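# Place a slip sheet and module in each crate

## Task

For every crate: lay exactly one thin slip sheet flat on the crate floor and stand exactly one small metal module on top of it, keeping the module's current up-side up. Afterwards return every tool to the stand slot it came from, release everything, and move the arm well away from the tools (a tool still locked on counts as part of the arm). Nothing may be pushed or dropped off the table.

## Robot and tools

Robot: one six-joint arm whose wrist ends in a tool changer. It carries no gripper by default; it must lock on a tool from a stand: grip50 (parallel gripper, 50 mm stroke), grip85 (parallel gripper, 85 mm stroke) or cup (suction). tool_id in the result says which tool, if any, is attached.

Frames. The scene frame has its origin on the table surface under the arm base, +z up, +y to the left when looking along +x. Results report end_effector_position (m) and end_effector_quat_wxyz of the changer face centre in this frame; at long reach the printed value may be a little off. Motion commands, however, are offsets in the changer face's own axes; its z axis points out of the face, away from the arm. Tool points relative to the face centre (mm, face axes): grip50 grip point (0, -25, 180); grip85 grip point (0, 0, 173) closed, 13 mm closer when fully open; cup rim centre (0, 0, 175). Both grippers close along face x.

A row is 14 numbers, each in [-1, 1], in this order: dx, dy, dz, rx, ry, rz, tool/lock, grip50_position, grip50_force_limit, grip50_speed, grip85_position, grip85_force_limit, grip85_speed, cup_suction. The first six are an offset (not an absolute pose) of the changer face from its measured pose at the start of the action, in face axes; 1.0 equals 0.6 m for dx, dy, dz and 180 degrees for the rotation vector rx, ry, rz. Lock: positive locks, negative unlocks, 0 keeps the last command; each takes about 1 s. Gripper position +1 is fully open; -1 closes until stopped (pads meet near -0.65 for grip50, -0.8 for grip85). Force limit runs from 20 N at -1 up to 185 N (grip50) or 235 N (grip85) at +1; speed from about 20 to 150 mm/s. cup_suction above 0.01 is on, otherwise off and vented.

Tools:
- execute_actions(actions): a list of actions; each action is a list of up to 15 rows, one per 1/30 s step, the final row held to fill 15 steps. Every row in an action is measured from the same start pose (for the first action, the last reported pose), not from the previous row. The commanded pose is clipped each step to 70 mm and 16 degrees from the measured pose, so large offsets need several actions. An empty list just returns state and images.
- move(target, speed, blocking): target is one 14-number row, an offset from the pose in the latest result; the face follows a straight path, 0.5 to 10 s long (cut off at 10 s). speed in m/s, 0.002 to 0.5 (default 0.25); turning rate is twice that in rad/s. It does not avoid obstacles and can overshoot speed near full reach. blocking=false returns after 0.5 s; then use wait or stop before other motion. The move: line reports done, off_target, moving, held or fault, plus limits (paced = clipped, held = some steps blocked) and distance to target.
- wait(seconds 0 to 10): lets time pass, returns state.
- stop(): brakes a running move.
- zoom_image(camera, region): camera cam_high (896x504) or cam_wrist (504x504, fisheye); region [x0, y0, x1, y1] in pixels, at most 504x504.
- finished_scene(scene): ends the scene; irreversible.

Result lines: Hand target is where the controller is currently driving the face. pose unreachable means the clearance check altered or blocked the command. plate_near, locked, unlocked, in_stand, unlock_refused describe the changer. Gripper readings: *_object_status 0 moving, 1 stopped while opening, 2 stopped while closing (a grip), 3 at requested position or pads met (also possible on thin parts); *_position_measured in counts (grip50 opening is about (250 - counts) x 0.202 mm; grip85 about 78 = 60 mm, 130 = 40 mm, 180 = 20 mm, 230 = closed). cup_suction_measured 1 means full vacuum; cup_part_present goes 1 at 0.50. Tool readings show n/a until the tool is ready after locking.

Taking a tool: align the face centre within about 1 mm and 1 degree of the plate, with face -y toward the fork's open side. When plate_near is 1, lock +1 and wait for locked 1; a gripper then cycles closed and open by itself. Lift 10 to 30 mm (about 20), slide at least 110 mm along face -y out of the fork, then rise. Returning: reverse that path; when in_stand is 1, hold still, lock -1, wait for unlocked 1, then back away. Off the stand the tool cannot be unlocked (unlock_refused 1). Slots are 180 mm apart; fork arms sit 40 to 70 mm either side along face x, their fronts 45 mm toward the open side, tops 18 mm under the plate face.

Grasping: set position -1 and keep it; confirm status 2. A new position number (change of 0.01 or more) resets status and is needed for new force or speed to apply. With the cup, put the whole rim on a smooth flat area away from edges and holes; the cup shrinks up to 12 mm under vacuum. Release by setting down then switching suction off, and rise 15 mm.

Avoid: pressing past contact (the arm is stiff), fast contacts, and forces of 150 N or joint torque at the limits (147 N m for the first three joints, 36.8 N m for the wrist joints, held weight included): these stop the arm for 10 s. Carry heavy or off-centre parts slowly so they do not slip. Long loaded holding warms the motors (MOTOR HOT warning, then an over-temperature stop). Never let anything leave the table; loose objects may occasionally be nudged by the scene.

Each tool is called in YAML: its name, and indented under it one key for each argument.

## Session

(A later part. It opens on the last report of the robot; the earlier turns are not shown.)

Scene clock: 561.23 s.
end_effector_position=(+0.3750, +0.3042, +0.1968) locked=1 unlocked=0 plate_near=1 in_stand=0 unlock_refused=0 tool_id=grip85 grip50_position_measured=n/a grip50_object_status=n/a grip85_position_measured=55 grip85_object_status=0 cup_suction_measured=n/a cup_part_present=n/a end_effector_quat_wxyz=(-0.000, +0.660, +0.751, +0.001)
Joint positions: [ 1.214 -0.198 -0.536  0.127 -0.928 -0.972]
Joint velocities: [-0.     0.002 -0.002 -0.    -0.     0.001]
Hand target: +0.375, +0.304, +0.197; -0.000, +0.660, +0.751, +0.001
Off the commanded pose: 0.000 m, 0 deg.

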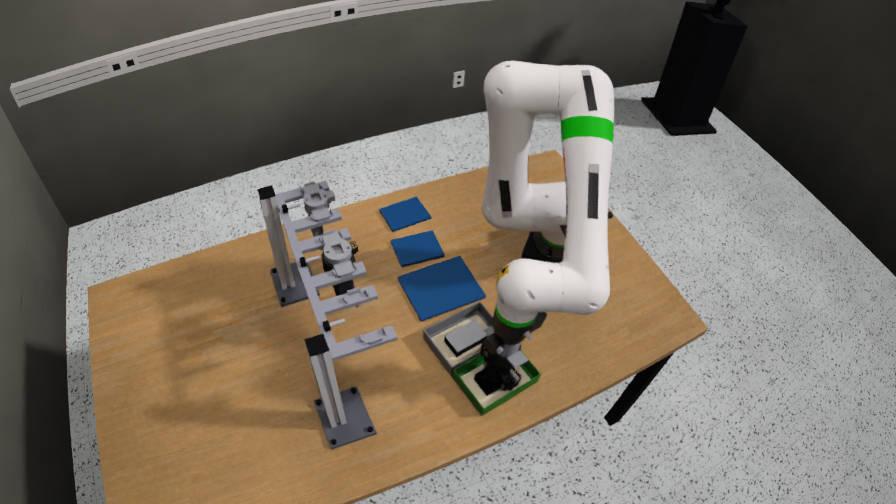

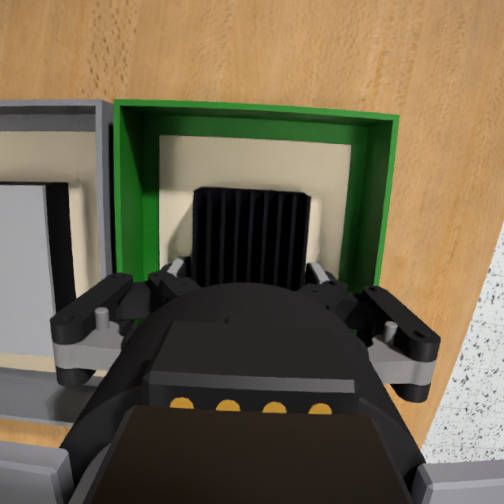

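move:
  target: [0, 0, -0.0803, 0, 0, 0, 0, 1, 0, 0, 0.6, -0.5, -0.4, 0]
  speed: 0.1

move:
  target: [-0.201, 0.2802, -0.231, 0, 0, 0.0482, 0, 1, 0, 0, 1, -0.5, 0.2, 0]
  speed: 0.3

Scene clock: 565.20 s.
end_effector_position=(+0.3751, +0.3040, +0.2449) locked=1 unlocked=0 plate_near=1 in_stand=0 unlock_refused=0 tool_id=grip85 grip50_position_measured=n/a grip50_object_status=n/a grip85_position_measured=53 grip85_object_status=3 cup_suction_measured=n/a cup_part_present=n/a end_effector_quat_wxyz=(-0.000, +0.660, +0.751, +0.001)
Joint positions: [ 1.23  -0.271 -0.482  0.122 -1.056 -0.971]
Joint velocities: [-0.001 -0.002  0.001  0.    -0.003 -0.001]
Hand target: +0.375, +0.304, +0.245; -0.000, +0.660, +0.751, +0.001
Off the commanded pose: 0.000 m, 0 deg.
move: done

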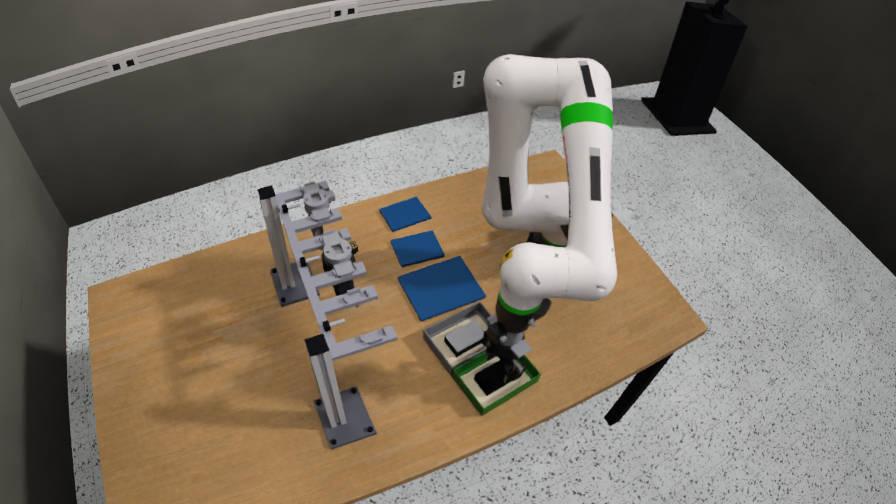

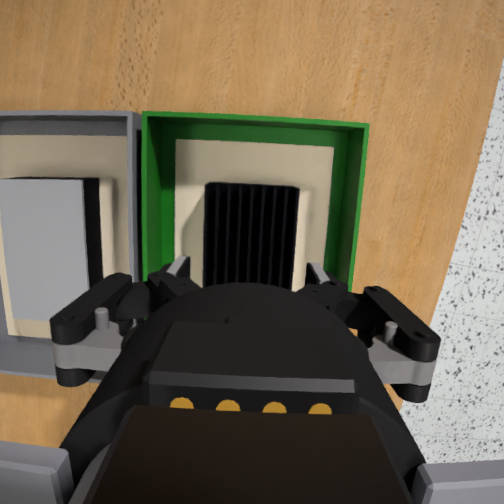

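Scene clock: 566.60 s.
end_effector_position=(+0.5571, +0.2056, +0.3833) locked=1 unlocked=0 plate_near=1 in_stand=0 unlock_refused=0 tool_id=grip85 grip50_position_measured=n/a grip50_object_status=n/a grip85_position_measured=3 grip85_object_status=3 cup_suction_measured=n/a cup_part_present=n/a end_effector_quat_wxyz=(+0.000, +0.715, +0.699, +0.000)
Joint positions: [ 0.679 -0.061  0.113 -0.066 -1.427 -0.53 ]
Joint velocities: [-0.002  0.003  0.005 -0.002 -0.004  0.002]
Hand target: +0.557, +0.206, +0.383; +0.000, +0.715, +0.699, +0.000
Off the commanded pose: 0.000 m, 0 deg.
move: done

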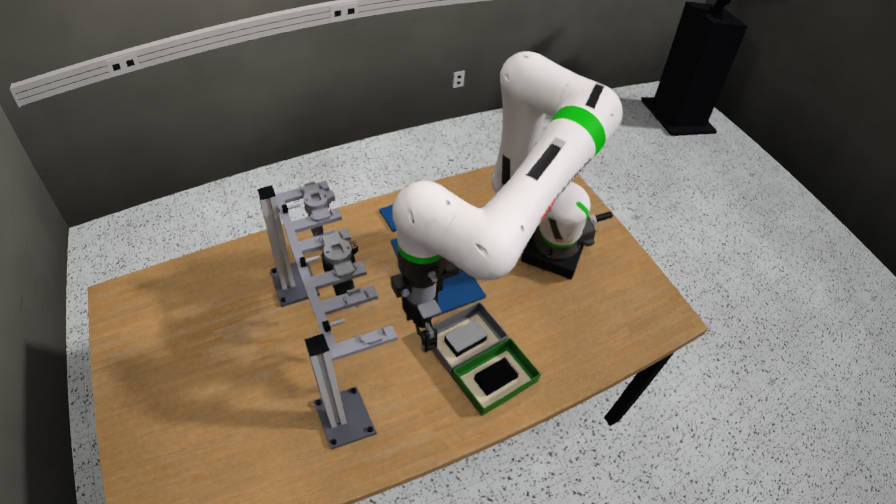

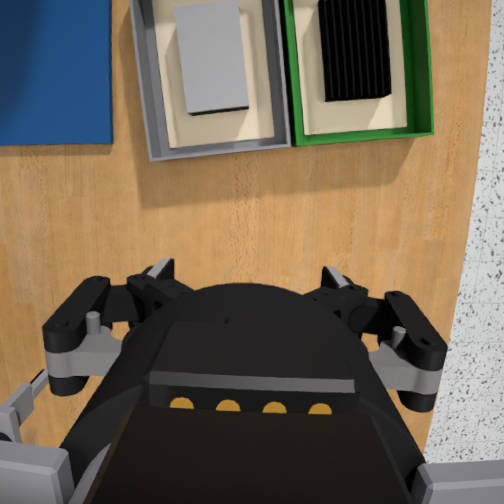

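move:
  target: [0.0007, 0.2054, -0.0005, 0, 0, 0, 0, 1, 0, 0, 1, -0.5, 0.2, 0]
  speed: 0.12

Scene clock: 570.00 s.
end_effector_position=(+0.6801, +0.2034, +0.3837) locked=1 unlocked=0 plate_near=1 in_stand=0 unlock_refused=0 tool_id=grip85 grip50_position_measured=n/a grip50_object_status=n/a grip85_position_measured=3 grip85_object_status=3 cup_suction_measured=n/a cup_part_present=n/a end_effector_quat_wxyz=(+0.000, +0.715, +0.699, +0.000)
Joint positions: [ 0.557  0.26   0.545 -0.103 -1.549 -0.42 ]
Joint velocities: [-0.002  0.004  0.006 -0.001 -0.003 -0.   ]
Hand target: +0.680, +0.203, +0.384; +0.000, +0.715, +0.699, +0.000
Off the commanded pose: 0.000 m, 0 deg.
move: done

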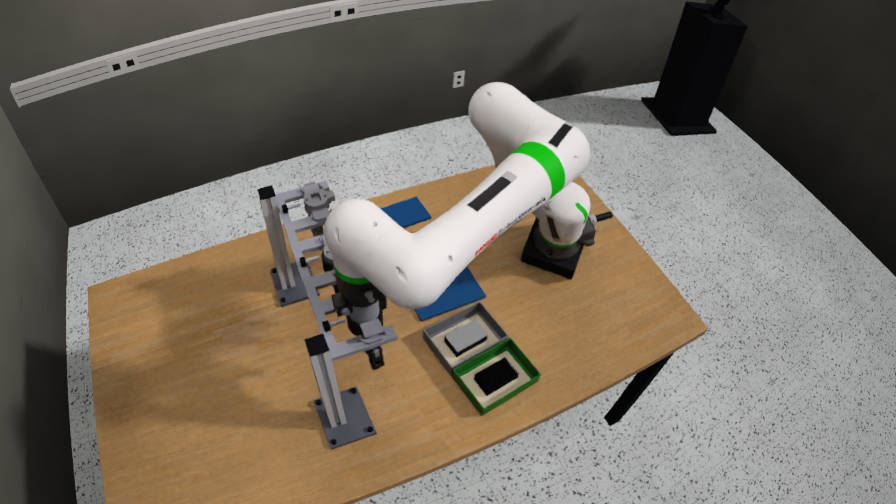

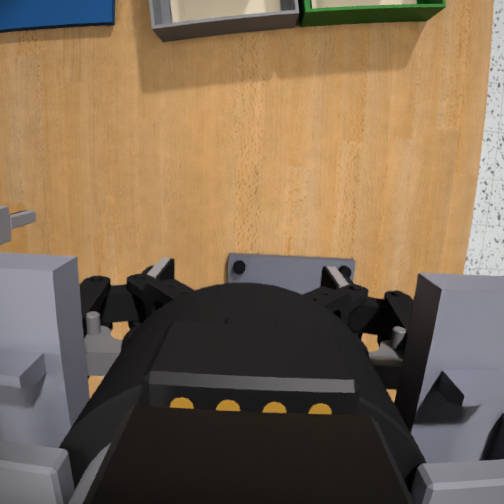

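move:
  target: [-0.0003, 0.0003, 0.0333, 0, 0, 0, 0, 1, 0, 0, 1, -0.5, 0.2, 0]
  speed: 0.022

Scene clock: 572.53 s.
end_effector_position=(+0.6803, +0.2032, +0.3638) locked=1 unlocked=0 plate_near=1 in_stand=1 unlock_refused=0 tool_id=grip85 grip50_position_measured=n/a grip50_object_status=n/a grip85_position_measured=3 grip85_object_status=3 cup_suction_measured=n/a cup_part_present=n/a end_effector_quat_wxyz=(+0.000, +0.715, +0.699, +0.000)
Joint positions: [ 0.56   0.263  0.504 -0.102 -1.504 -0.419]
Joint velocities: [-0.     0.001 -0.002  0.     0.002 -0.   ]
Hand target: +0.680, +0.203, +0.364; +0.000, +0.715, +0.699, +0.000
Off the commanded pose: 0.000 m, 0 deg.
move: done

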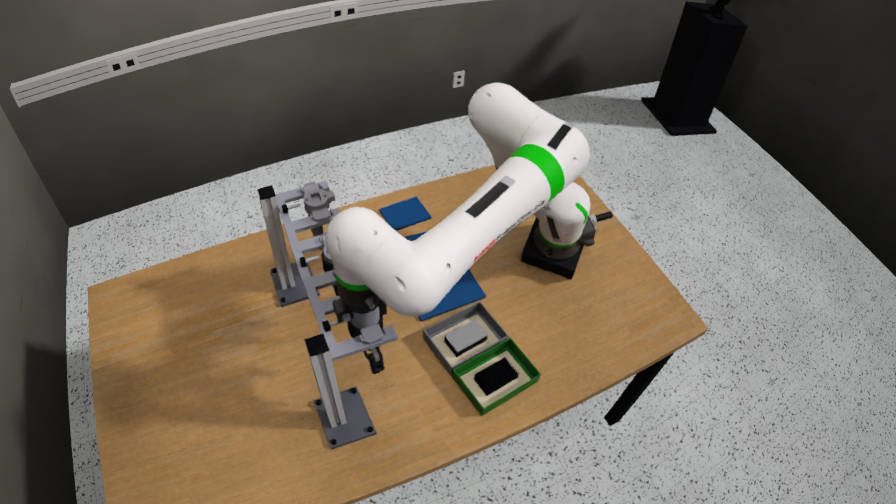

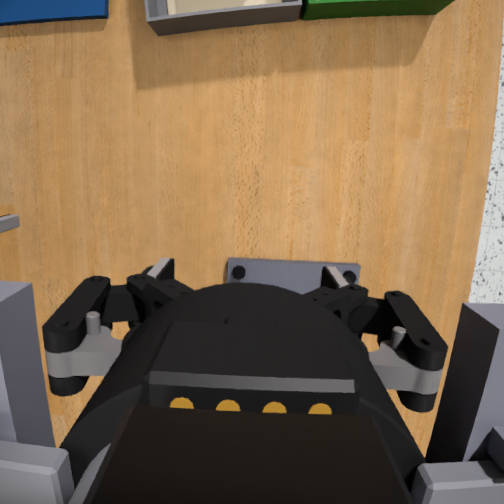

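execute_actions:
  actions:
    - [[0,0,0,0,0,0,-1,1,0,0,1,-0.5,0.2,0]]

Scene clock: 574.03 s.
end_effector_position=(+0.6803, +0.2033, +0.3639) locked=0 unlocked=0 plate_near=1 in_stand=1 unlock_refused=0 tool_id=none grip50_position_measured=n/a grip50_object_status=n/a grip85_position_measured=n/a grip85_object_status=n/a cup_suction_measured=n/a cup_part_present=n/a end_effector_quat_wxyz=(+0.001, +0.715, +0.699, +0.000)
Joint positions: [ 0.56   0.263  0.504 -0.102 -1.504 -0.419]
Joint velocities: [ 0.001  0.001 -0.001 -0.    -0.    -0.   ]
Hand target: +0.680, +0.203, +0.364; +0.000, +0.715, +0.699, +0.000
Off the commanded pose: 0.000 m, 0 deg.

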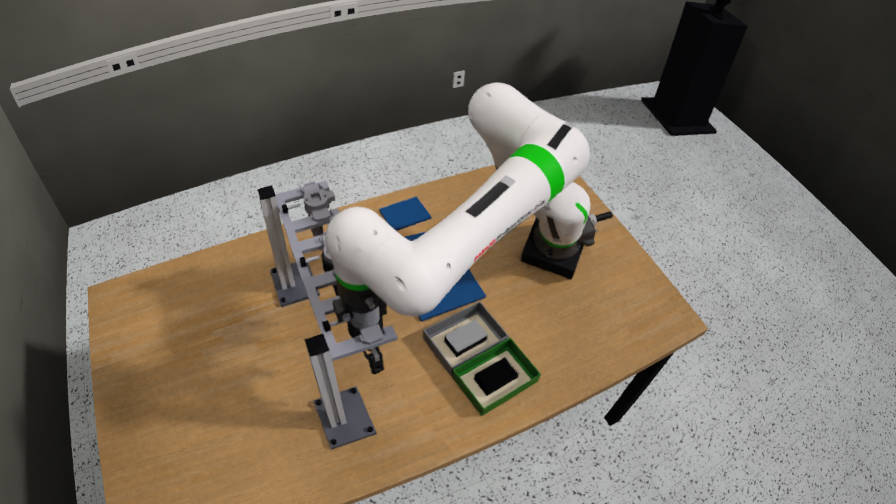

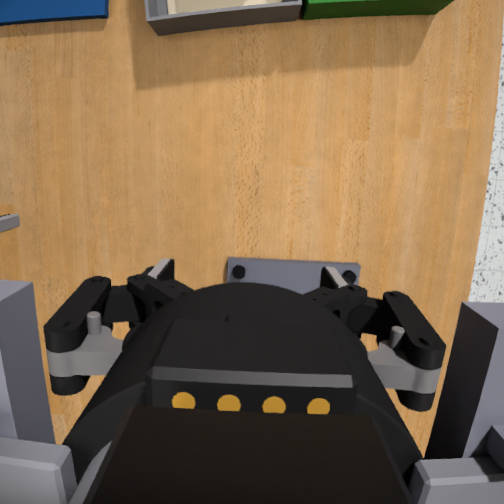

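execute_actions:
  actions: []

Scene clock: 575.13 s.
end_effector_position=(+0.6803, +0.2032, +0.3638) locked=0 unlocked=1 plate_near=1 in_stand=1 unlock_refused=0 tool_id=none grip50_position_measured=n/a grip50_object_status=n/a grip85_position_measured=n/a grip85_object_status=n/a cup_suction_measured=n/a cup_part_present=n/a end_effector_quat_wxyz=(+0.000, +0.715, +0.699, +0.000)
Joint positions: [ 0.56   0.263  0.504 -0.102 -1.504 -0.419]
Joint velocities: [-0.     0.     0.     0.    -0.    -0.001]
Hand target: +0.680, +0.203, +0.364; +0.000, +0.715, +0.699, +0.000
Off the commanded pose: 0.000 m, 0 deg.

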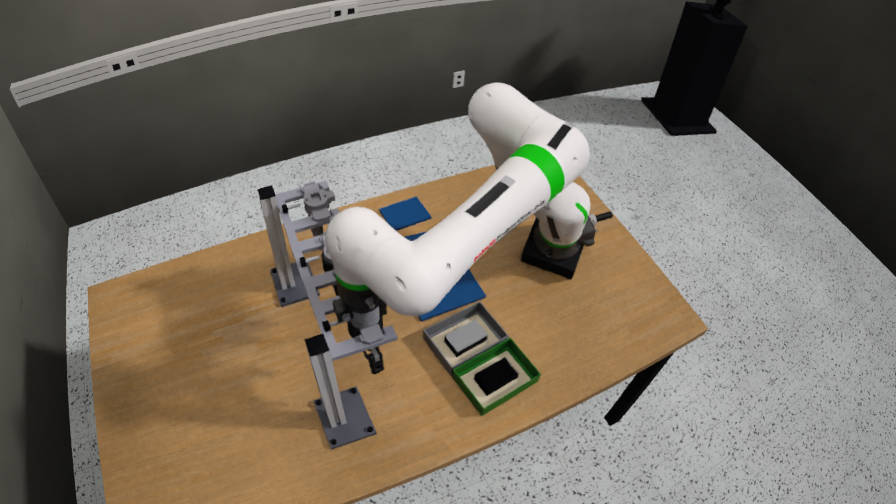

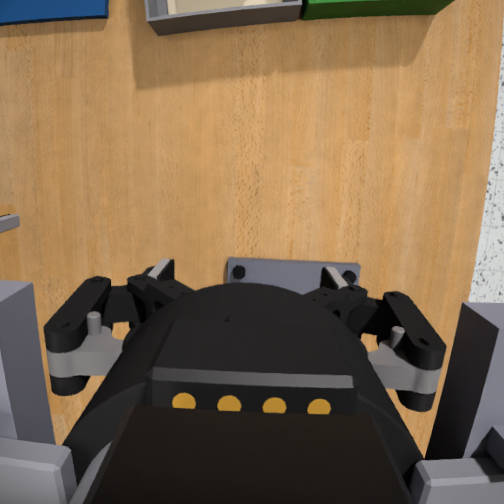

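move:
  target: [0, 0, -0.06, 0, 0, 0, 0, 1, 0, 0, 1, -0.5, 0.2, 0]
  speed: 0.08

move:
  target: [0, -0.45, -0.15, 0, 0, 0, 0, 1, 0, 0, 1, -0.5, 0.2, 0]
  speed: 0.3

Scene clock: 578.03 s.
end_effector_position=(+0.6802, +0.2031, +0.3997) locked=0 unlocked=1 plate_near=0 in_stand=0 unlock_refused=0 tool_id=none grip50_position_measured=n/a grip50_object_status=n/a grip85_position_measured=n/a grip85_object_status=n/a cup_suction_measured=n/a cup_part_present=n/a end_effector_quat_wxyz=(+0.000, +0.715, +0.699, +0.000)
Joint positions: [ 0.553  0.26   0.582 -0.104 -1.586 -0.42 ]
Joint velocities: [-0.001 -0.002  0.004 -0.001 -0.003  0.   ]
Hand target: +0.680, +0.203, +0.400; +0.000, +0.715, +0.699, +0.000
Off the commanded pose: 0.000 m, 0 deg.
move: done

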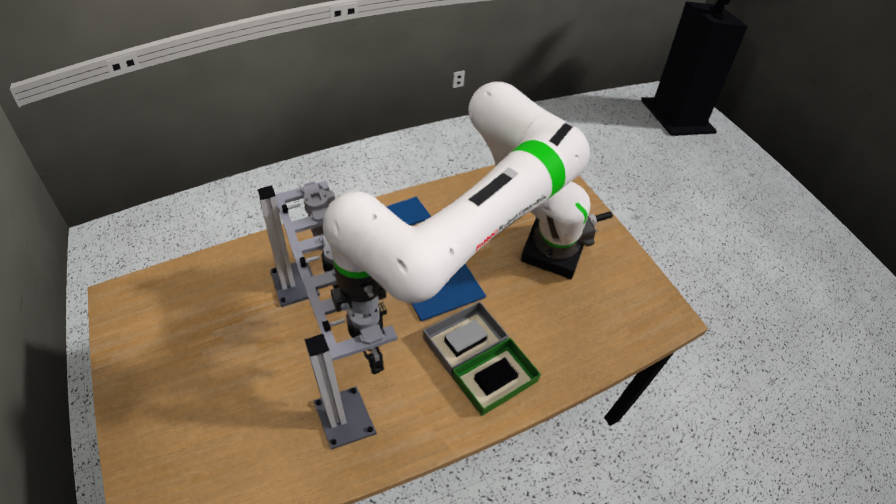

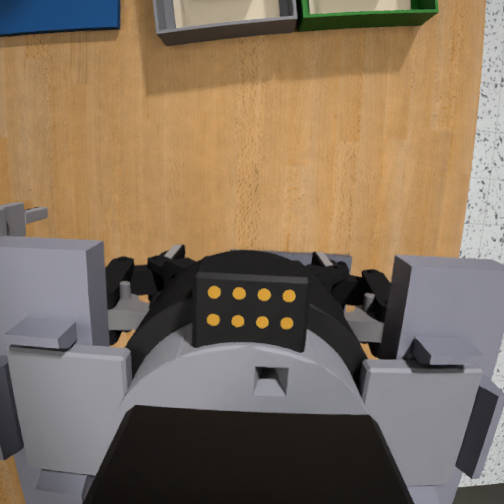

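Scene clock: 579.63 s.
end_effector_position=(+0.4106, +0.2085, +0.4896) locked=0 unlocked=1 plate_near=0 in_stand=0 unlock_refused=0 tool_id=none grip50_position_measured=n/a grip50_object_status=n/a grip85_position_measured=n/a grip85_object_status=n/a cup_suction_measured=n/a cup_part_present=n/a end_effector_quat_wxyz=(+0.000, +0.715, +0.699, +0.001)
Joint positions: [ 0.97  -0.446 -0.044  0.026 -1.649 -0.814]
Joint velocities: [ 0.007 -0.003 -0.002  0.004 -0.001 -0.006]
Hand target: +0.411, +0.209, +0.490; +0.000, +0.715, +0.699, +0.001
Off the commanded pose: 0.001 m, 0 deg.
move: done

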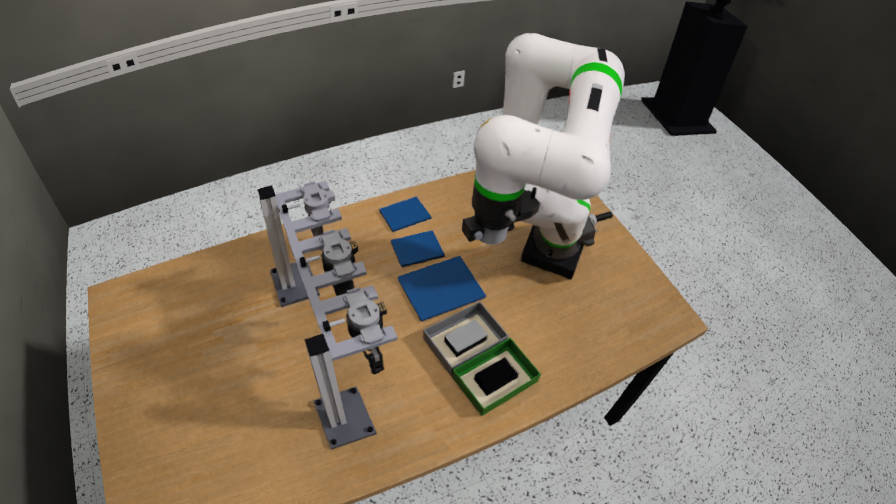

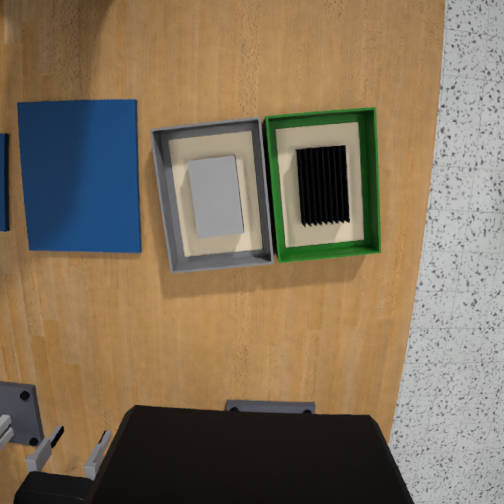

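Both crates have a sheet and a module, and all tools are back in their slots.

finished_scene:
  scene: 1

The scene is finished: the task was done.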